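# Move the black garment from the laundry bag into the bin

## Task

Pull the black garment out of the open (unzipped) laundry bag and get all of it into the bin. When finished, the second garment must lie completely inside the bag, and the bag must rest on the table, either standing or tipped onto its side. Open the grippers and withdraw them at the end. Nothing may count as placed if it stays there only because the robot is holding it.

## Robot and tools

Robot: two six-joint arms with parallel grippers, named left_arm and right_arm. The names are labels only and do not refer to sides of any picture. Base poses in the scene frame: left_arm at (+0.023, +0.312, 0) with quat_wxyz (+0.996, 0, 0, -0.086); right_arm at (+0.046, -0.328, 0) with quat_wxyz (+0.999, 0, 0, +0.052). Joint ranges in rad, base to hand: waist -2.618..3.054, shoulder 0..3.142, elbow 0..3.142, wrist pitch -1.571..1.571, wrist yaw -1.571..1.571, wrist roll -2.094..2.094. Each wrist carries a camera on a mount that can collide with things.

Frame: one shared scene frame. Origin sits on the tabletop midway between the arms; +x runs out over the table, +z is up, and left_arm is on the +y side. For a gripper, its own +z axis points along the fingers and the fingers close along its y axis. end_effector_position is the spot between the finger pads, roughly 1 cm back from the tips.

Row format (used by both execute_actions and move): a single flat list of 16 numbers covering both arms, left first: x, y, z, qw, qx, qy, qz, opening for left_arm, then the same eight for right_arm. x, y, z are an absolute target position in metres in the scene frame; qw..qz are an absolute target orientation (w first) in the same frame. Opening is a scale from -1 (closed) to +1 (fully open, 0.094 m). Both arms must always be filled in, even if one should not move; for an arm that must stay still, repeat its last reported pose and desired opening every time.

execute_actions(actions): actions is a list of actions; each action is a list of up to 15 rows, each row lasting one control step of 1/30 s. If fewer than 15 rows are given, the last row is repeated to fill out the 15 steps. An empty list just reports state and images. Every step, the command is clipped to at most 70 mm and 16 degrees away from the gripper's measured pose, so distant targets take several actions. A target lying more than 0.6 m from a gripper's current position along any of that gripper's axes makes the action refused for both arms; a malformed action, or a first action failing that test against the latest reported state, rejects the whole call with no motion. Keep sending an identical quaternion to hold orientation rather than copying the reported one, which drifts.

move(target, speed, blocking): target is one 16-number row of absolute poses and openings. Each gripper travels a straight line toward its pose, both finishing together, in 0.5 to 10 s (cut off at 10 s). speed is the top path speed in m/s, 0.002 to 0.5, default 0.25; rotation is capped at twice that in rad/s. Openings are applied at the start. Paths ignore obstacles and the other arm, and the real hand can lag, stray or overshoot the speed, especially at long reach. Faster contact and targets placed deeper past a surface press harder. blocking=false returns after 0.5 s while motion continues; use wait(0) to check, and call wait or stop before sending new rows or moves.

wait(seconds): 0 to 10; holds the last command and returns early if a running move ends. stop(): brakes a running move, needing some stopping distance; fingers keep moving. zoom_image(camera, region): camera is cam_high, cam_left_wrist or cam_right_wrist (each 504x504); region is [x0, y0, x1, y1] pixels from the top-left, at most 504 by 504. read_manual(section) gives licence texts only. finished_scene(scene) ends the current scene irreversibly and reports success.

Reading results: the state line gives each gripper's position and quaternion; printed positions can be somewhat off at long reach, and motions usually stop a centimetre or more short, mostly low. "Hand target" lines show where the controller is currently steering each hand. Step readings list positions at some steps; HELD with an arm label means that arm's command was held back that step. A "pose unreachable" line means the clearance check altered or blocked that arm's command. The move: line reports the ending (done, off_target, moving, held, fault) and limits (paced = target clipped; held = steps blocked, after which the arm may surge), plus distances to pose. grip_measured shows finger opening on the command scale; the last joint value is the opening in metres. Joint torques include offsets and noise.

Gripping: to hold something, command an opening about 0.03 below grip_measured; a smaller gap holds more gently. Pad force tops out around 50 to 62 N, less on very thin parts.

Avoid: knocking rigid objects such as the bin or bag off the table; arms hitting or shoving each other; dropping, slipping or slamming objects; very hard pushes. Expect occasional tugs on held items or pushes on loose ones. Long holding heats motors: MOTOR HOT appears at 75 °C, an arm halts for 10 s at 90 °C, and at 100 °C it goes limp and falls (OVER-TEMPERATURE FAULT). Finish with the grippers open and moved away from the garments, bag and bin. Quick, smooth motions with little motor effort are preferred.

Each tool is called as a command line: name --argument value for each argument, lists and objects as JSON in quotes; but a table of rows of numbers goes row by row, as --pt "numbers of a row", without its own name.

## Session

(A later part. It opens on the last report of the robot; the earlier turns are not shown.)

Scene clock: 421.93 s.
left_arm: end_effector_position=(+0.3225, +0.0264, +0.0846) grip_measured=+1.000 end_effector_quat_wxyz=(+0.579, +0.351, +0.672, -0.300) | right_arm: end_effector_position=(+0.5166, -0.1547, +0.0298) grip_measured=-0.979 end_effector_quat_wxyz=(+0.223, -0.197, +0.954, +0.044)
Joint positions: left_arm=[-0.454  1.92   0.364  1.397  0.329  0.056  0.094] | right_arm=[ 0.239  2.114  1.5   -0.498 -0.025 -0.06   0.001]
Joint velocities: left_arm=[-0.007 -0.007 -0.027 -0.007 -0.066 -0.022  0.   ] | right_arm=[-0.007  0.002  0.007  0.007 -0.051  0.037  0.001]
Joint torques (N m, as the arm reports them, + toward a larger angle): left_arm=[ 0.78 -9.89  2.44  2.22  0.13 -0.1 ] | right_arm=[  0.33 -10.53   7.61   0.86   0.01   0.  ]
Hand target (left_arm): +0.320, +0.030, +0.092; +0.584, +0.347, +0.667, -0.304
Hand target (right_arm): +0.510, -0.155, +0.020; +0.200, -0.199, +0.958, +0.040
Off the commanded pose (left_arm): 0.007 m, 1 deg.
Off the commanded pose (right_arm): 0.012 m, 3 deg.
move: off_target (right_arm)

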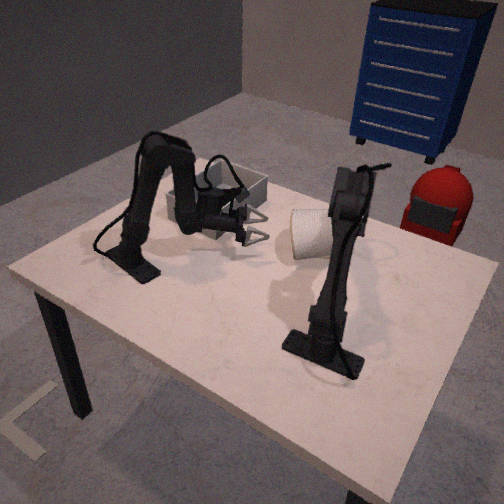

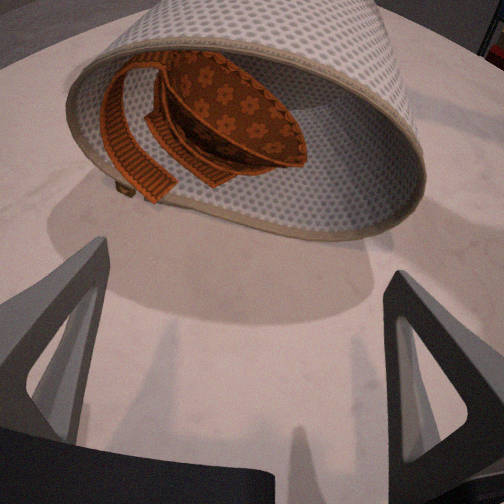

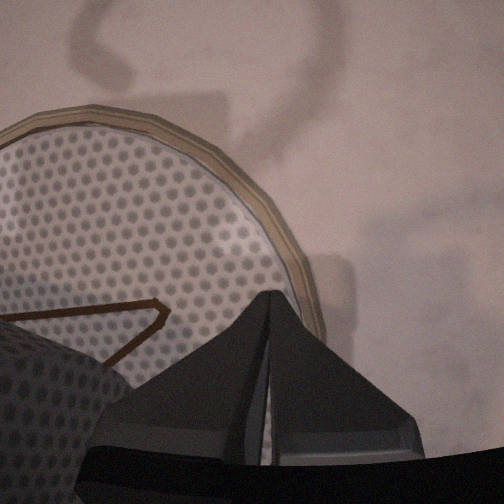

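move --target '[0.375,0.005,0.045,0.443,0.4,0.768,-0.231,-0.7,0.51,-0.155,0.02,0.2,-0.2,0.96,0.04,-1]' --speed 0.1

Scene clock: 428.40 s.
left_arm: end_effector_position=(+0.3660, +0.0050, +0.0414) grip_measured=-0.697 end_effector_quat_wxyz=(+0.439, +0.400, +0.769, -0.238) | right_arm: end_effector_position=(+0.5166, -0.1547, +0.0298) grip_measured=-0.979 end_effector_quat_wxyz=(+0.223, -0.197, +0.954, +0.044)
Joint positions: left_arm=[-0.443  1.886  0.718  0.613  0.312  0.17   0.014] | right_arm=[ 0.239  2.114  1.5   -0.498 -0.025 -0.06   0.001]
Joint velocities: left_arm=[-0.012 -0.002 -0.012 -0.022  0.007  0.037  0.001] | right_arm=[ 0.002 -0.012 -0.002 -0.022 -0.051  0.125  0.001]
Joint torques (N m, as the arm reports them, + toward a larger angle): left_arm=[ 0.61 -9.3   8.52  1.78  0.04  0.2 ] | right_arm=[  0.33 -10.53   7.6    0.86   0.01   0.  ]
Hand target (left_arm): +0.374, +0.005, +0.044; +0.443, +0.400, +0.768, -0.232
Hand target (right_arm): +0.510, -0.155, +0.020; +0.200, -0.199, +0.958, +0.040
Off the commanded pose (left_arm): 0.010 m, 1 deg.
Off the commanded pose (right_arm): 0.012 m, 3 deg.
move: off_target (right_arm)

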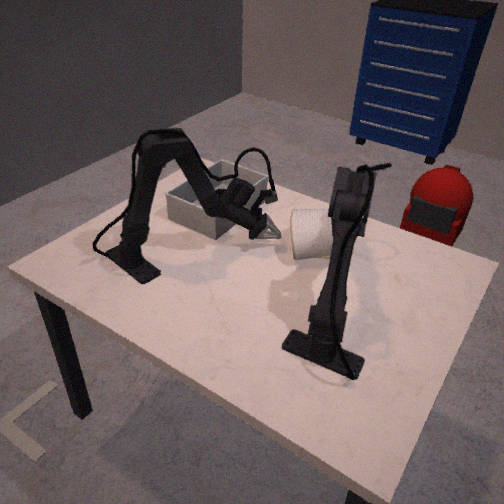

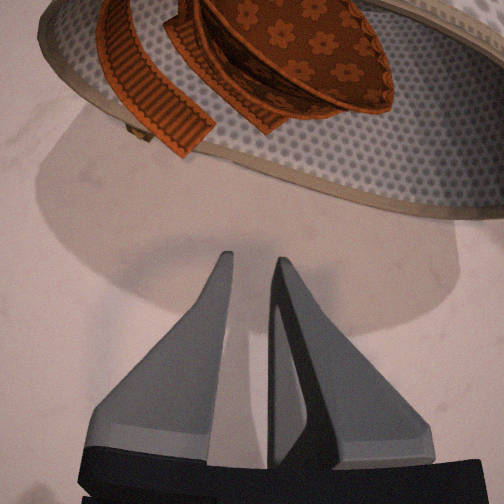

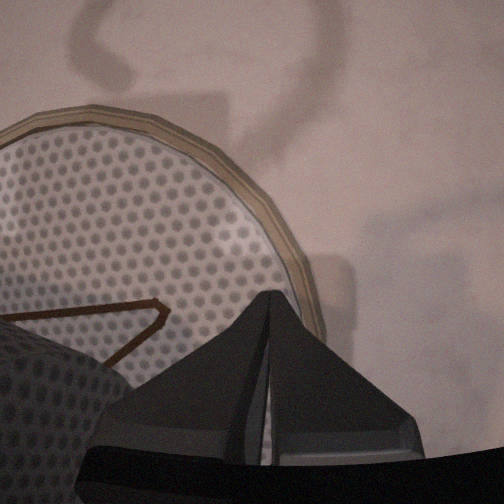

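move --target '[0.415,-0.02,0.045,0.443,0.4,0.768,-0.231,-0.85,0.51,-0.155,0.02,0.2,-0.2,0.96,0.04,-1]' --speed 0.06

Scene clock: 433.03 s.
left_arm: end_effector_position=(+0.4075, -0.0203, +0.0424) grip_measured=-0.847 end_effector_quat_wxyz=(+0.441, +0.399, +0.768, -0.236) | right_arm: end_effector_position=(+0.5166, -0.1547, +0.0298) grip_measured=-0.979 end_effector_quat_wxyz=(+0.223, -0.197, +0.954, +0.044)
Joint positions: left_arm=[-0.436  2.015  0.93   0.533  0.312  0.175  0.007] | right_arm=[ 0.239  2.114  1.5   -0.498 -0.025 -0.06   0.001]
Joint velocities: left_arm=[-0.002  0.007  0.002  0.007 -0.037 -0.022  0.001] | right_arm=[ 0.002 -0.012 -0.012  0.007 -0.081  0.037  0.   ]
Joint torques (N m, as the arm reports them, + toward a larger angle): left_arm=[  0.48 -10.72   8.71   1.8    0.11   0.15] | right_arm=[  0.34 -10.52   7.61   0.86   0.01   0.  ]
Hand target (left_arm): +0.415, -0.020, +0.044; +0.443, +0.400, +0.768, -0.231
Hand target (right_arm): +0.510, -0.155, +0.020; +0.200, -0.199, +0.958, +0.040
Off the commanded pose (left_arm): 0.008 m, 1 deg.
Off the commanded pose (right_arm): 0.012 m, 3 deg.
move: off_target (right_arm)

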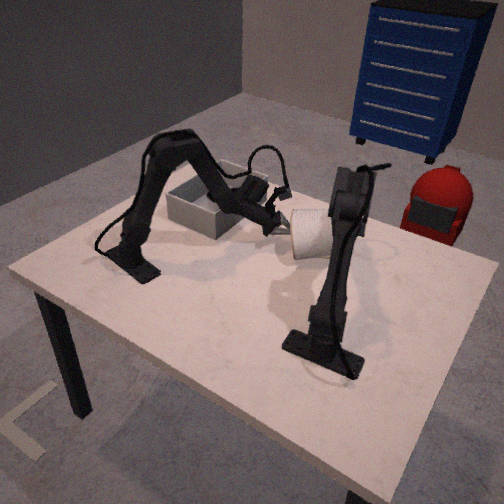

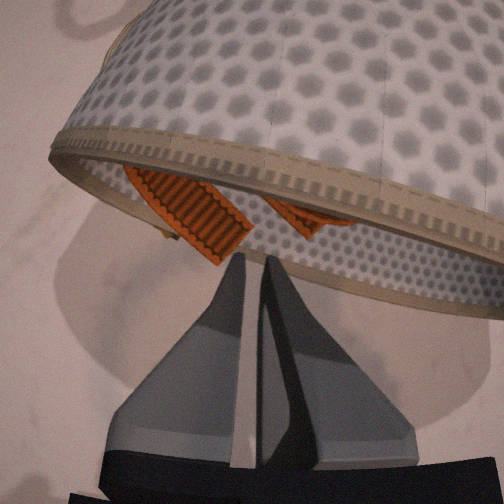

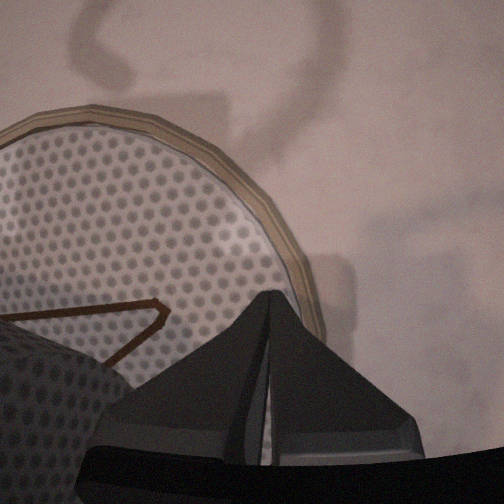

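move --target '[0.432,-0.025,0.035,0.443,0.4,0.768,-0.231,-0.85,0.51,-0.155,0.02,0.2,-0.2,0.96,0.04,-1]' --speed 0.04

move --target '[0.445,-0.07,0.035,0.443,0.4,0.768,-0.231,-0.85,0.51,-0.155,0.02,0.2,-0.2,0.96,0.04,-1]' --speed 0.04

move --target '[0.43,-0.06,0.07,0.443,0.4,0.768,-0.231,-0.85,0.51,-0.155,0.02,0.2,-0.2,0.96,0.04,-1]' --speed 0.05

move --target '[0.35,0.03,0.07,0.54,0.366,0.704,-0.281,-0.85,0.51,-0.155,0.02,0.2,-0.2,0.96,0.04,-1]' --speed 0.1

Scene clock: 441.20 s.
left_arm: end_effector_position=(+0.4253, -0.0233, +0.0307) grip_measured=-0.847 end_effector_quat_wxyz=(+0.440, +0.396, +0.772, -0.230) | right_arm: end_effector_position=(+0.5166, -0.1547, +0.0298) grip_measured=-0.979 end_effector_quat_wxyz=(+0.223, -0.197, +0.954, +0.044)
Joint positions: left_arm=[-0.421  2.09   1.002  0.526  0.312  0.182  0.007] | right_arm=[ 0.239  2.114  1.5   -0.498 -0.025 -0.06   0.001]
Joint velocities: left_arm=[-0.007 -0.002 -0.002  0.022 -0.037  0.037 -0.001] | right_arm=[ 0.007 -0.002 -0.007 -0.007 -0.037  0.007  0.   ]
Joint torques (N m, as the arm reports them, + toward a larger angle): left_arm=[  0.45 -11.41   8.74   1.78   0.25   0.08] | right_arm=[  0.33 -10.53   7.61   0.86   0.01   0.  ]
Hand target (left_arm): +0.432, -0.025, +0.035; +0.443, +0.400, +0.768, -0.231
Hand target (right_arm): +0.510, -0.155, +0.020; +0.200, -0.199, +0.958, +0.040
Off the commanded pose (left_arm): 0.008 m, 1 deg.
Off the commanded pose (right_arm): 0.012 m, 3 deg.
move: off_target (right_arm)

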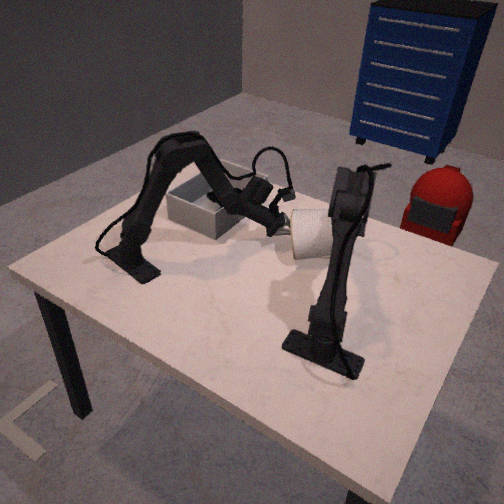

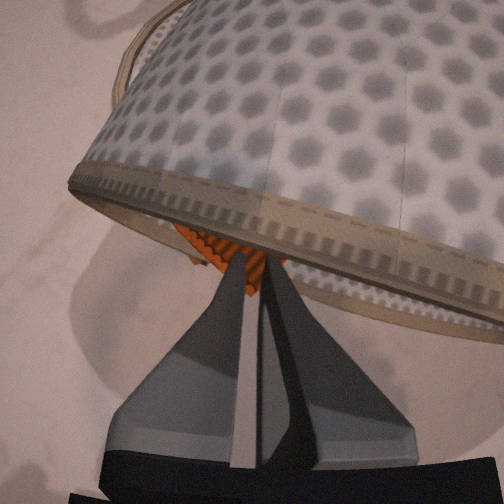

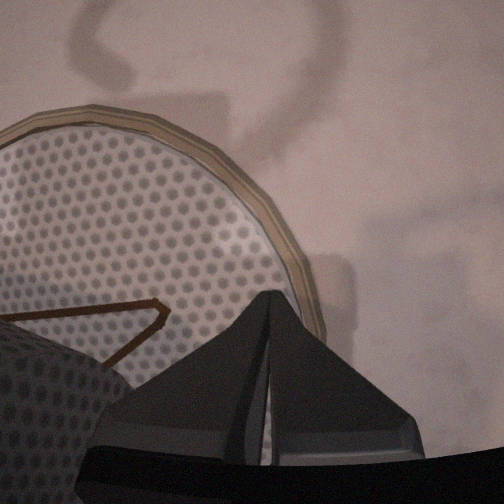

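Scene clock: 442.73 s.
left_arm: end_effector_position=(+0.4433, -0.0625, +0.0307) grip_measured=-0.847 end_effector_quat_wxyz=(+0.443, +0.401, +0.769, -0.227) | right_arm: end_effector_position=(+0.5166, -0.1547, +0.0298) grip_measured=-0.979 end_effector_quat_wxyz=(+0.223, -0.197, +0.954, +0.044)
Joint positions: left_arm=[-0.476  2.192  1.18   0.462  0.263  0.166  0.007] | right_arm=[ 0.239  2.114  1.5   -0.498 -0.025 -0.06   0.001]
Joint velocities: left_arm=[ 0.007 -0.002 -0.002 -0.095 -0.037 -0.051  0.   ] | right_arm=[-0.002 -0.012 -0.017 -0.007  0.007 -0.095  0.   ]
Joint torques (N m, as the arm reports them, + toward a larger angle): left_arm=[ -0.66 -12.7    9.68   1.83   0.11  -0.04] | right_arm=[  0.32 -10.52   7.61   0.86   0.01   0.  ]
Hand target (left_arm): +0.445, -0.070, +0.035; +0.444, +0.400, +0.768, -0.231
Hand target (right_arm): +0.510, -0.155, +0.020; +0.200, -0.199, +0.958, +0.040
Off the commanded pose (left_arm): 0.009 m, 1 deg.
Off the commanded pose (right_arm): 0.012 m, 3 deg.
move: off_target (right_arm)

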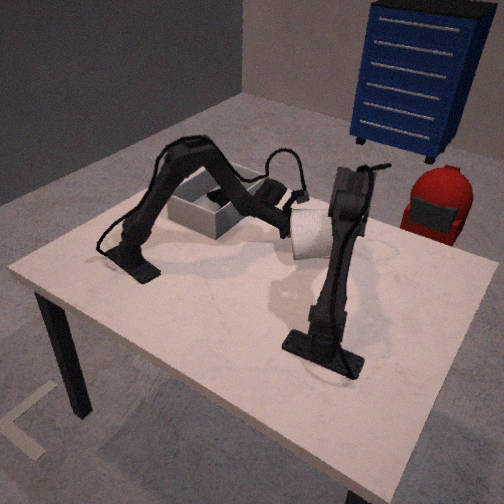

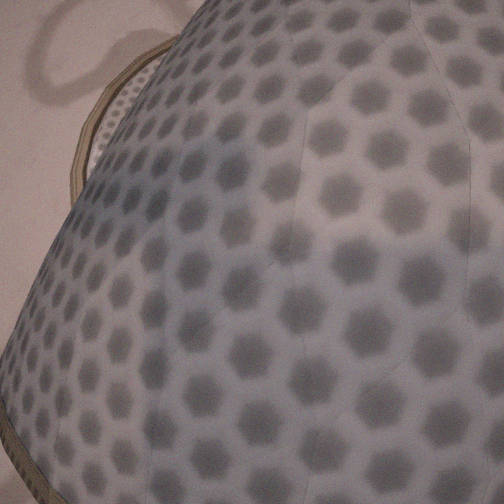

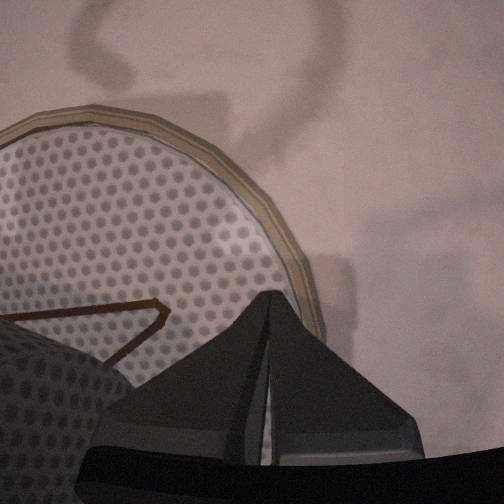

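Scene clock: 444.03 s.
left_arm: end_effector_position=(+0.4381, -0.0583, +0.0648) grip_measured=-0.847 end_effector_quat_wxyz=(+0.446, +0.400, +0.768, -0.228) | right_arm: end_effector_position=(+0.5166, -0.1547, +0.0298) grip_measured=-0.979 end_effector_quat_wxyz=(+0.223, -0.197, +0.954, +0.044)
Joint positions: left_arm=[-0.476  2.087  1.168  0.377  0.262  0.163  0.007] | right_arm=[ 0.239  2.114  1.5   -0.498 -0.025 -0.06   0.001]
Joint velocities: left_arm=[-0.022  0.012 -0.017 -0.037 -0.037 -0.007  0.   ] | right_arm=[ 0.002 -0.002  0.002  0.022 -0.007  0.022 -0.   ]
Joint torques (N m, as the arm reports them, + toward a larger angle): left_arm=[ -0.76 -15.25   5.68   1.82   0.07  -0.07] | right_arm=[  0.33 -10.53   7.61   0.86   0.01   0.  ]
Hand target (left_arm): +0.431, -0.060, +0.070; +0.443, +0.400, +0.768, -0.231
Hand target (right_arm): +0.510, -0.155, +0.020; +0.200, -0.199, +0.958, +0.040
Off the commanded pose (left_arm): 0.010 m, 1 deg.
Off the commanded pose (right_arm): 0.012 m, 3 deg.
move: off_target (right_arm)

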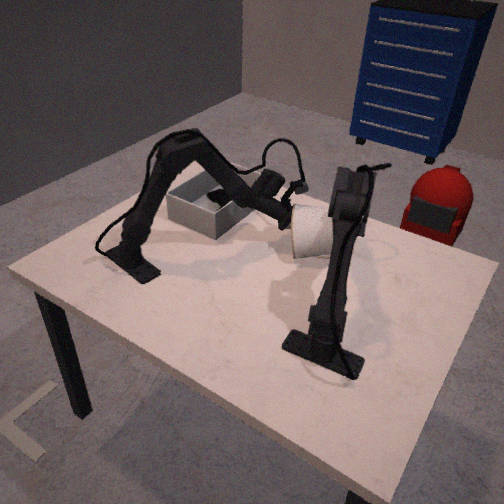

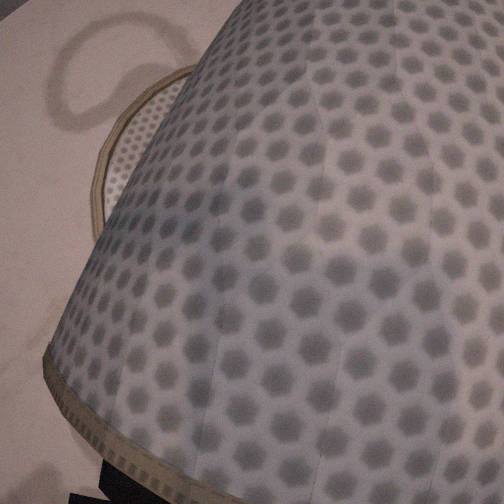

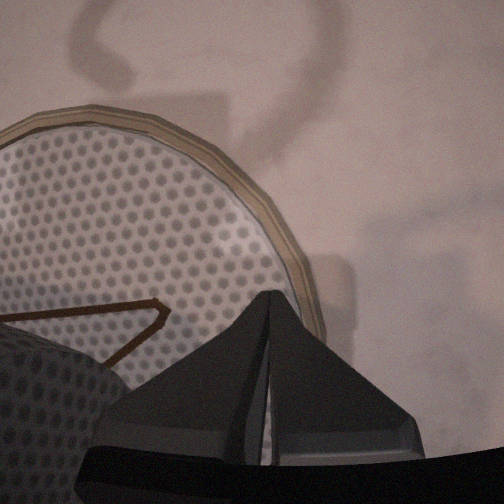

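Scene clock: 446.00 s.
left_arm: end_effector_position=(+0.3517, +0.0268, +0.0663) grip_measured=-0.847 end_effector_quat_wxyz=(+0.536, +0.370, +0.707, -0.276) | right_arm: end_effector_position=(+0.5166, -0.1547, +0.0298) grip_measured=-0.979 end_effector_quat_wxyz=(+0.223, -0.197, +0.954, +0.044)
Joint positions: left_arm=[-0.395  1.904  0.493  1.113  0.376  0.119  0.007] | right_arm=[ 0.239  2.114  1.5   -0.498 -0.025 -0.06   0.001]
Joint velocities: left_arm=[-0.017 -0.002  0.007  0.037 -0.007 -0.037  0.   ] | right_arm=[ 0.007  0.007  0.007 -0.007 -0.007 -0.037  0.001]
Joint torques (N m, as the arm reports them, + toward a larger angle): left_arm=[  0.73 -10.22   3.53   2.25   0.2   -0.04] | right_arm=[  0.33 -10.53   7.61   0.86   0.01   0.  ]
Hand target (left_arm): +0.350, +0.030, +0.071; +0.540, +0.366, +0.704, -0.281
Hand target (right_arm): +0.510, -0.155, +0.020; +0.200, -0.199, +0.958, +0.040
Off the commanded pose (left_arm): 0.005 m, 1 deg.
Off the commanded pose (right_arm): 0.012 m, 3 deg.
move: off_target (right_arm)

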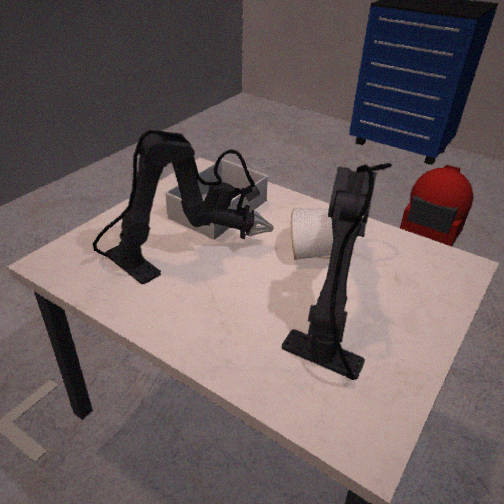

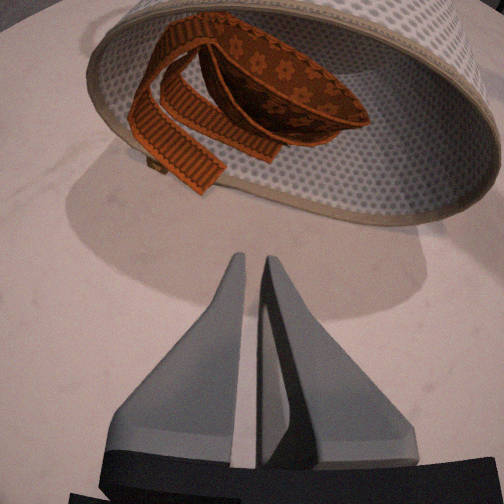

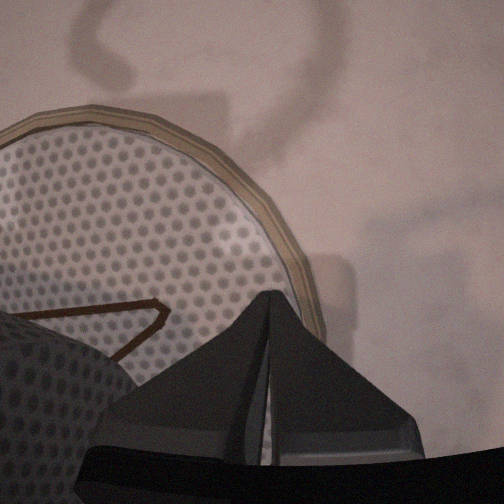

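move --target '[0.395,-0.065,0.11,0.584,0.347,0.667,-0.304,-1,0.5,-0.2,0.16,0.2,-0.2,0.96,0.04,-1]' --speed 0.1

move --target '[0.42,-0.11,0.22,0.54,0.366,0.704,-0.281,-1,0.3,-0.33,0.2,0.2,0,0.98,0,-1]' --speed 0.12

Scene clock: 453.67 s.
left_arm: end_effector_position=(+0.3921, -0.0597, +0.1071) grip_measured=-0.989 end_effector_quat_wxyz=(+0.585, +0.351, +0.666, -0.301) | right_arm: end_effector_position=(+0.4941, -0.2014, +0.1401) grip_measured=-0.979 end_effector_quat_wxyz=(+0.180, -0.200, +0.963, +0.034)
Joint positions: left_arm=[-0.535  2.057  0.825  1.094  0.251  0.045  0.001] | right_arm=[ 0.151  1.978  1.781 -1.008 -0.048 -0.145  0.001]
Joint velocities: left_arm=[-0.002 -0.007 -0.012  0.022 -0.022 -0.007  0.002] | right_arm=[-0.007 -0.007 -0.027 -0.007 -0.007 -0.037 -0.   ]
Joint torques (N m, as the arm reports them, + toward a larger angle): left_arm=[ -0.3  -10.7    8.29   1.96  -0.03  -0.07] | right_arm=[ -0.52 -13.9    9.15   1.01  -0.14  -0.06]
Hand target (left_arm): +0.395, -0.065, +0.109; +0.585, +0.348, +0.667, -0.303
Hand target (right_arm): +0.498, -0.202, +0.160; +0.201, -0.200, +0.958, +0.039
Off the commanded pose (left_arm): 0.007 m, 1 deg.
Off the commanded pose (right_arm): 0.021 m, 2 deg.
move: off_target (right_arm)

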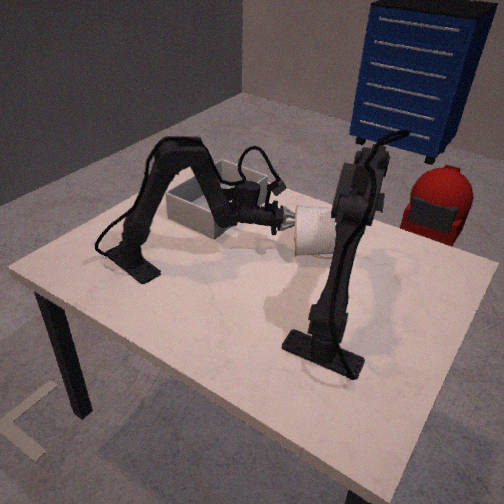

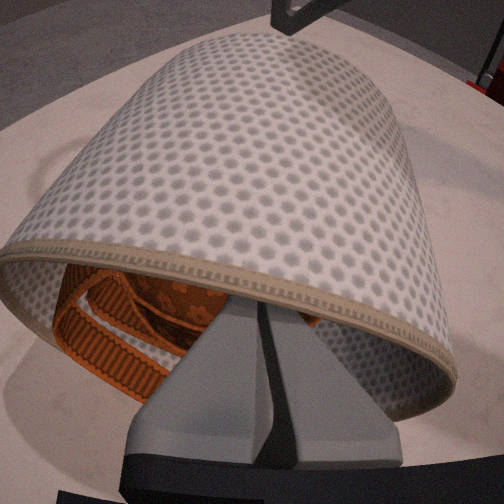

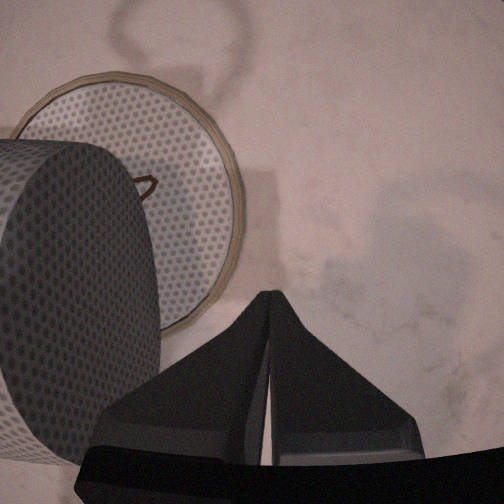

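Scene clock: 456.27 s.
left_arm: end_effector_position=(+0.4223, -0.1077, +0.1959) grip_measured=-0.989 end_effector_quat_wxyz=(+0.526, +0.365, +0.716, -0.279) | right_arm: end_effector_position=(+0.3070, -0.3321, +0.1979) grip_measured=-0.979 end_effector_quat_wxyz=(+0.204, -0.002, +0.979, -0.002)
Joint positions: left_arm=[-0.58   1.925  1.289  0.335  0.2    0.045  0.001] | right_arm=[-0.127  1.172  1.188 -1.177 -0.006 -0.027  0.001]
Joint velocities: left_arm=[ 0.007 -0.002  0.002 -0.11   0.022  0.007 -0.   ] | right_arm=[ 0.002 -0.007  0.012 -0.066 -0.037 -0.037  0.   ]
Joint torques (N m, as the arm reports them, + toward a larger angle): left_arm=[ -0.47 -14.48  10.64   1.96  -0.04   0.1 ] | right_arm=[-0.66 -4.95  5.46  1.11  0.01 -0.04]
Hand target (left_arm): +0.421, -0.111, +0.219; +0.540, +0.366, +0.704, -0.281
Hand target (right_arm): +0.302, -0.334, +0.197; +0.202, -0.001, +0.979, -0.004
Off the commanded pose (left_arm): 0.024 m, 2 deg.
Off the commanded pose (right_arm): 0.008 m, 1 deg.
move: off_target (left_arm)

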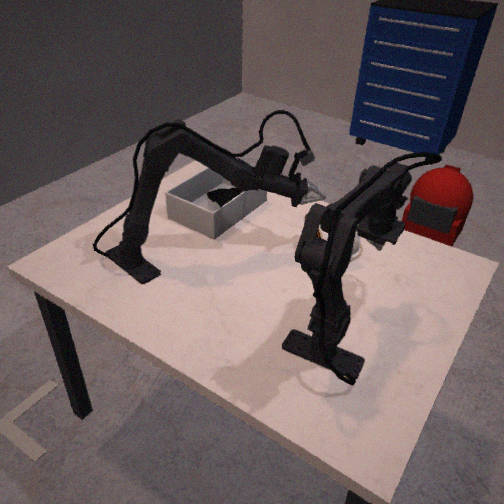

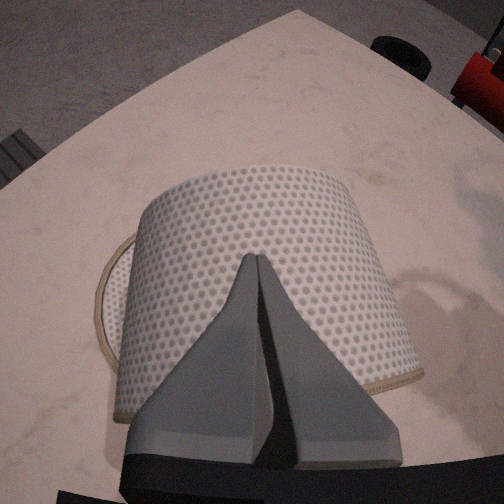

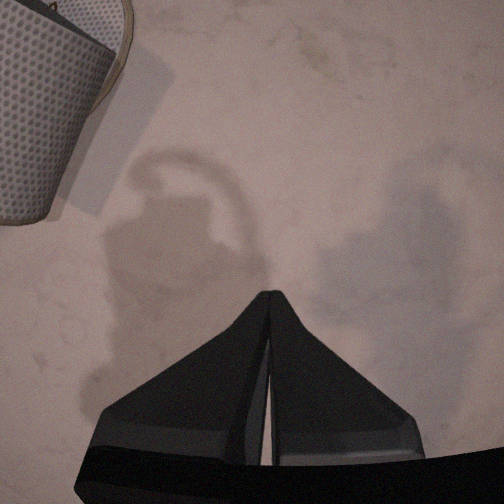

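move --target '[0.35,-0.03,0.13,0.665,0.665,0.242,0.242,0.2,0.2,-0.45,0.2,0.2,0.3,0.93,0,-1]' --speed 0.3

Scene clock: 462.20 s.
left_arm: end_effector_position=(+0.3501, -0.0330, +0.1392) grip_measured=+0.197 end_effector_quat_wxyz=(+0.669, +0.660, +0.241, +0.243) | right_arm: end_effector_position=(+0.2048, -0.4573, +0.1983) grip_measured=-0.979 end_effector_quat_wxyz=(+0.201, +0.299, +0.933, -0.016)
Joint positions: left_arm=[-0.609  1.953  0.588  1.378  0.091  1.568  0.056] | right_arm=[-0.943  0.996  1.11  -1.314 -0.172 -0.187  0.001]
Joint velocities: left_arm=[ 0.002 -0.002  0.007 -0.051 -0.037 -0.022 -0.   ] | right_arm=[ 0.012 -0.007 -0.007  0.066 -0.037 -0.022  0.001]
Joint torques (N m, as the arm reports them, + toward a larger angle): left_arm=[ 0.6  -8.64  3.78  2.23  0.14  0.03] | right_arm=[-0.69 -2.73  5.83  1.04 -0.24 -0.07]
Hand target (left_arm): +0.349, -0.029, +0.132; +0.664, +0.665, +0.242, +0.242
Hand target (right_arm): +0.203, -0.454, +0.200; +0.205, +0.298, +0.932, -0.013
Off the commanded pose (left_arm): 0.010 m, 1 deg.
Off the commanded pose (right_arm): 0.009 m, 2 deg.
move: done

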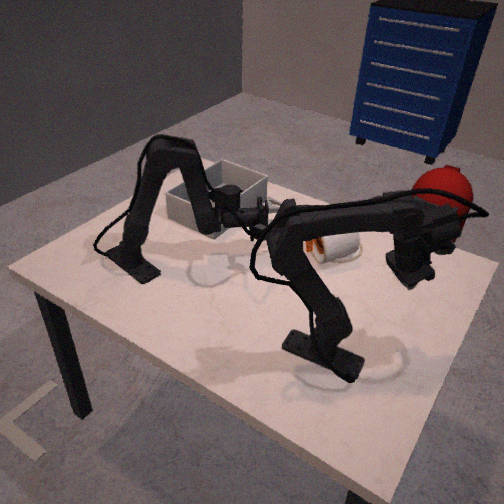

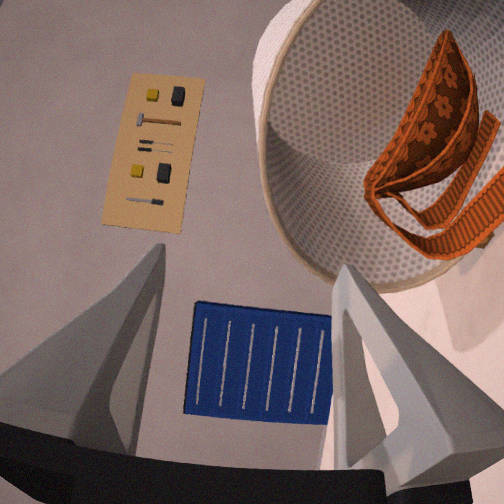

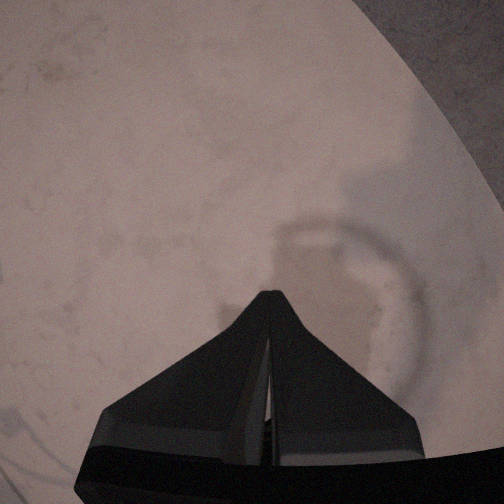

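Top rim is at gripper centre height. Advance.

move --target '[0.43,-0.125,0.145,0.665,0.665,0.242,0.242,0.2,0.2,-0.45,0.2,0.2,0.3,0.93,0,-1]' --speed 0.1

move --target '[0.43,-0.125,0.145,0.665,0.665,0.242,0.242,-1,0.2,-0.45,0.2,0.2,0.3,0.93,0,-1]' --speed 0.1

Scene clock: 467.13 s.
left_arm: end_effector_position=(+0.4283, -0.1191, +0.1404) grip_measured=+0.197 end_effector_quat_wxyz=(+0.664, +0.665, +0.243, +0.241) | right_arm: end_effector_position=(+0.2011, -0.4525, +0.1966) grip_measured=-0.979 end_effector_quat_wxyz=(+0.195, +0.301, +0.933, -0.003)
Joint positions: left_arm=[-0.624  2.208  1.117  1.088  0.077  1.569  0.056] | right_arm=[-0.961  0.996  1.11  -1.342 -0.195 -0.198  0.001]
Joint velocities: left_arm=[-0.012 -0.002 -0.007 -0.022  0.066 -0.095 -0.001] | right_arm=[ 0.002 -0.002 -0.007 -0.022 -0.051 -0.007 -0.001]
Joint torques (N m, as the arm reports them, + toward a larger angle): left_arm=[ -0.56 -12.85   9.26   1.93  -0.07   0.02] | right_arm=[-0.69 -2.68  6.32  0.99 -0.25 -0.06]
Hand target (left_arm): +0.430, -0.125, +0.144; +0.665, +0.664, +0.242, +0.242
Hand target (right_arm): +0.200, -0.450, +0.200; +0.201, +0.301, +0.932, -0.000
Off the commanded pose (left_arm): 0.008 m, 0 deg.
Off the commanded pose (right_arm): 0.004 m, 1 deg.
move: done

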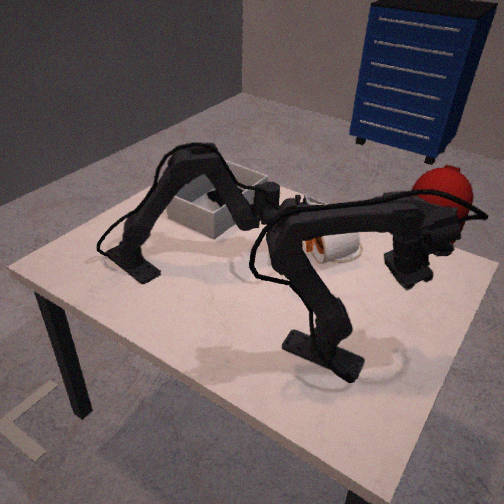

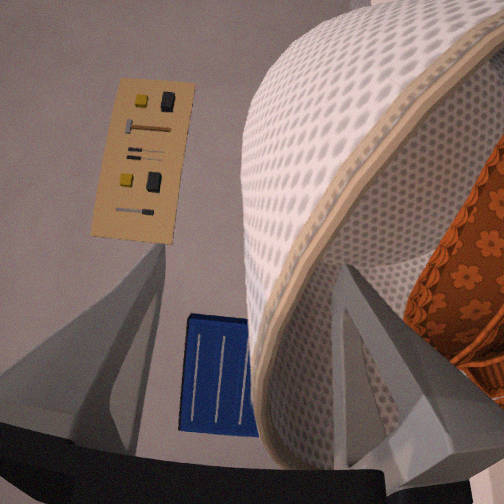

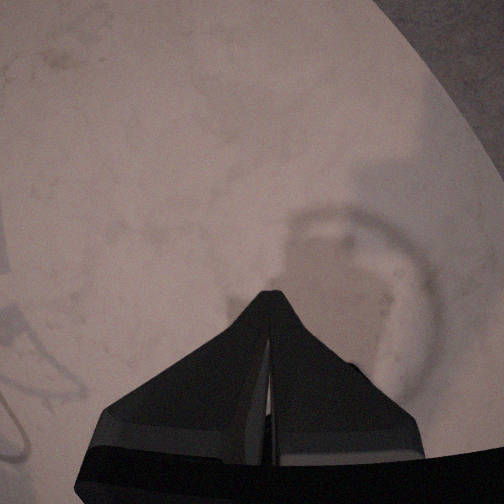

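Scene clock: 467.83 s.
left_arm: end_effector_position=(+0.4283, -0.1191, +0.1394) grip_measured=-0.955 end_effector_quat_wxyz=(+0.662, +0.667, +0.243, +0.240) | right_arm: end_effector_position=(+0.2010, -0.4524, +0.1966) grip_measured=-0.979 end_effector_quat_wxyz=(+0.194, +0.301, +0.933, -0.002)
Joint positions: left_arm=[-0.624  2.208  1.117  1.083  0.077  1.569  0.002] | right_arm=[-0.961  0.996  1.11  -1.343 -0.195 -0.198  0.001]
Joint velocities: left_arm=[-0.017  0.007  0.002  0.051  0.007 -0.022 -0.001] | right_arm=[ 0.007 -0.002  0.012 -0.022  0.022 -0.037  0.001]
Joint torques (N m, as the arm reports them, + toward a larger angle): left_arm=[ -0.47 -13.44   9.2    1.95  -0.01   0.01] | right_arm=[-0.62 -2.66  6.39  0.98 -0.25 -0.06]
Hand target (left_arm): +0.430, -0.125, +0.145; +0.665, +0.664, +0.242, +0.242
Hand target (right_arm): +0.200, -0.450, +0.200; +0.200, +0.301, +0.932, -0.000
Off the commanded pose (left_arm): 0.008 m, 0 deg.
Off the commanded pose (right_arm): 0.004 m, 1 deg.
move: done

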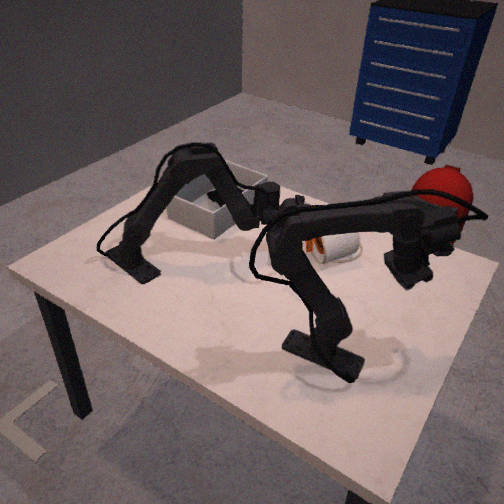

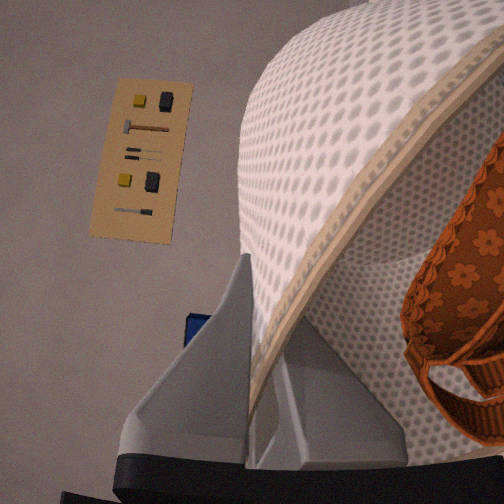

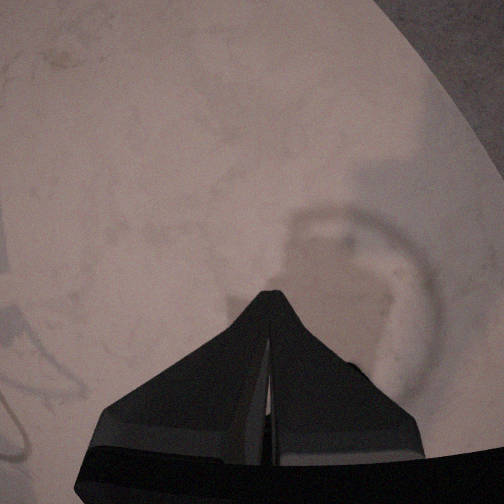

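move --target '[0.40,-0.10,0.24,0.36,0.868,0.315,0.131,-1,0.2,-0.45,0.2,0.2,0.3,0.93,0,-1]' --speed 0.2

move --target '[0.33,-0.05,0.17,0,0.94,0.342,0,-1,0.2,-0.45,0.2,0.2,0.3,0.93,0,-1]' --speed 0.2

Scene clock: 474.37 s.
left_arm: end_effector_position=(+0.4036, -0.0973, +0.2283) grip_measured=-0.955 end_effector_quat_wxyz=(+0.354, +0.869, +0.323, +0.126) | right_arm: end_effector_position=(+0.2009, -0.4523, +0.1965) grip_measured=-0.979 end_effector_quat_wxyz=(+0.194, +0.301, +0.934, -0.002)
Joint positions: left_arm=[-0.639  2.042  2.013 -0.774  0.044  1.602  0.002] | right_arm=[-0.961  0.996  1.11  -1.343 -0.195 -0.198  0.001]
Joint velocities: left_arm=[ 0.017 -0.007  0.007  0.022 -0.022  0.095  0.001] | right_arm=[ 0.002  0.012 -0.012  0.066  0.007 -0.037  0.   ]
Joint torques (N m, as the arm reports them, + toward a larger angle): left_arm=[ -0.79 -13.06  10.88   1.59  -0.04   0.1 ] | right_arm=[-0.61 -2.65  6.39  0.98 -0.25 -0.06]
Hand target (left_arm): +0.401, -0.101, +0.240; +0.361, +0.868, +0.315, +0.130
Hand target (right_arm): +0.200, -0.450, +0.200; +0.200, +0.301, +0.932, -0.000
Off the commanded pose (left_arm): 0.013 m, 1 deg.
Off the commanded pose (right_arm): 0.004 m, 1 deg.
move: off_target (left_arm)

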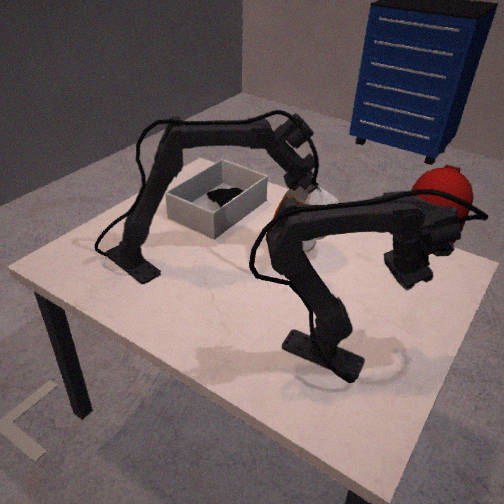

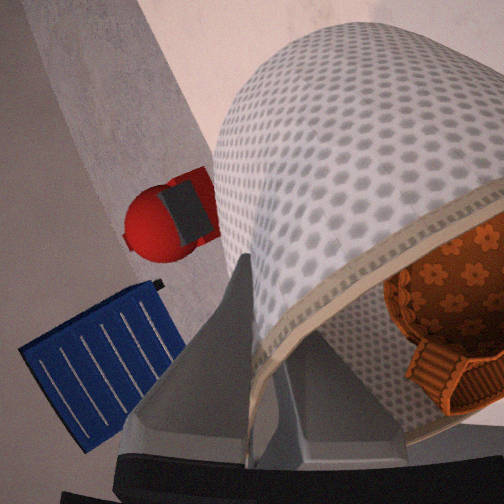

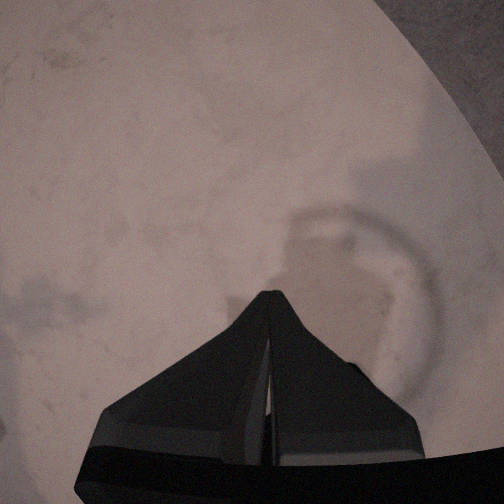

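Scene clock: 476.63 s.
left_arm: end_effector_position=(+0.3390, -0.0541, +0.1656) grip_measured=-0.955 end_effector_quat_wxyz=(+0.093, +0.936, +0.339, +0.035) | right_arm: end_effector_position=(+0.2009, -0.4523, +0.1965) grip_measured=-0.979 end_effector_quat_wxyz=(+0.194, +0.301, +0.934, -0.002)
Joint positions: left_arm=[-0.69   2.34   2.512 -1.544  0.001  1.585  0.002] | right_arm=[-0.961  0.996  1.11  -1.343 -0.195 -0.198  0.001]
Joint velocities: left_arm=[ 0.002 -0.012 -0.007 -0.051  0.022 -0.022 -0.001] | right_arm=[-0.012  0.012 -0.012  0.037 -0.022 -0.022 -0.   ]
Joint torques (N m, as the arm reports them, + toward a larger angle): left_arm=[ -0.66 -17.02   5.12   0.47  -0.03  -0.08] | right_arm=[-0.61 -2.66  6.39  0.98 -0.25 -0.06]
Hand target (left_arm): +0.330, -0.049, +0.171; +0.085, +0.936, +0.341, +0.032
Hand target (right_arm): +0.200, -0.450, +0.200; +0.200, +0.301, +0.932, -0.000
Off the commanded pose (left_arm): 0.011 m, 11 deg.
Off the commanded pose (right_arm): 0.004 m, 1 deg.
joint sent to its limit (left arm) — the command would take joint 4 (wrist pitch) past its lower limit, so that joint was sent only as far as its limit.
move: off_target (left_arm)

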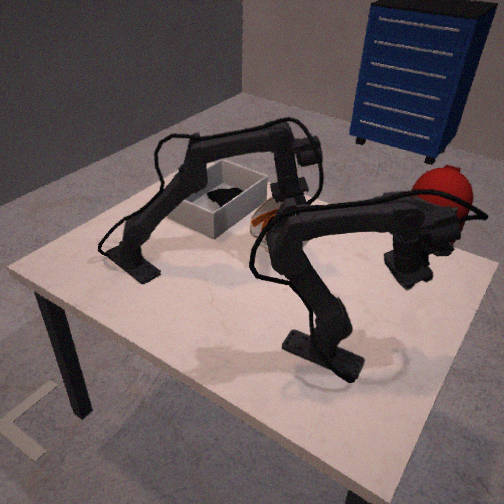

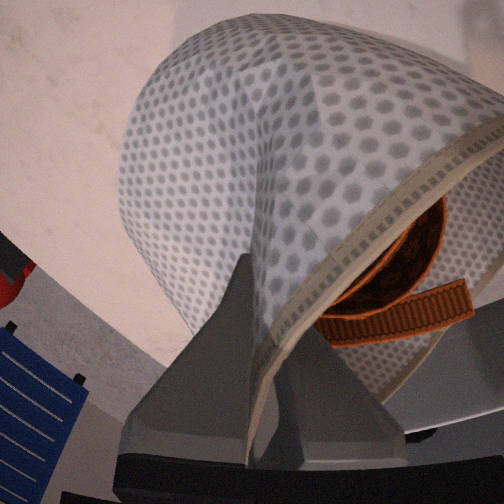

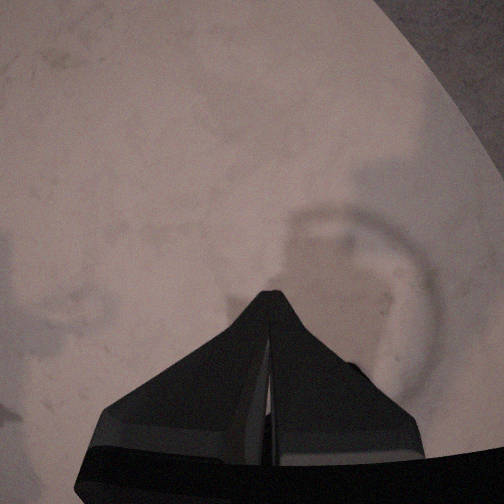

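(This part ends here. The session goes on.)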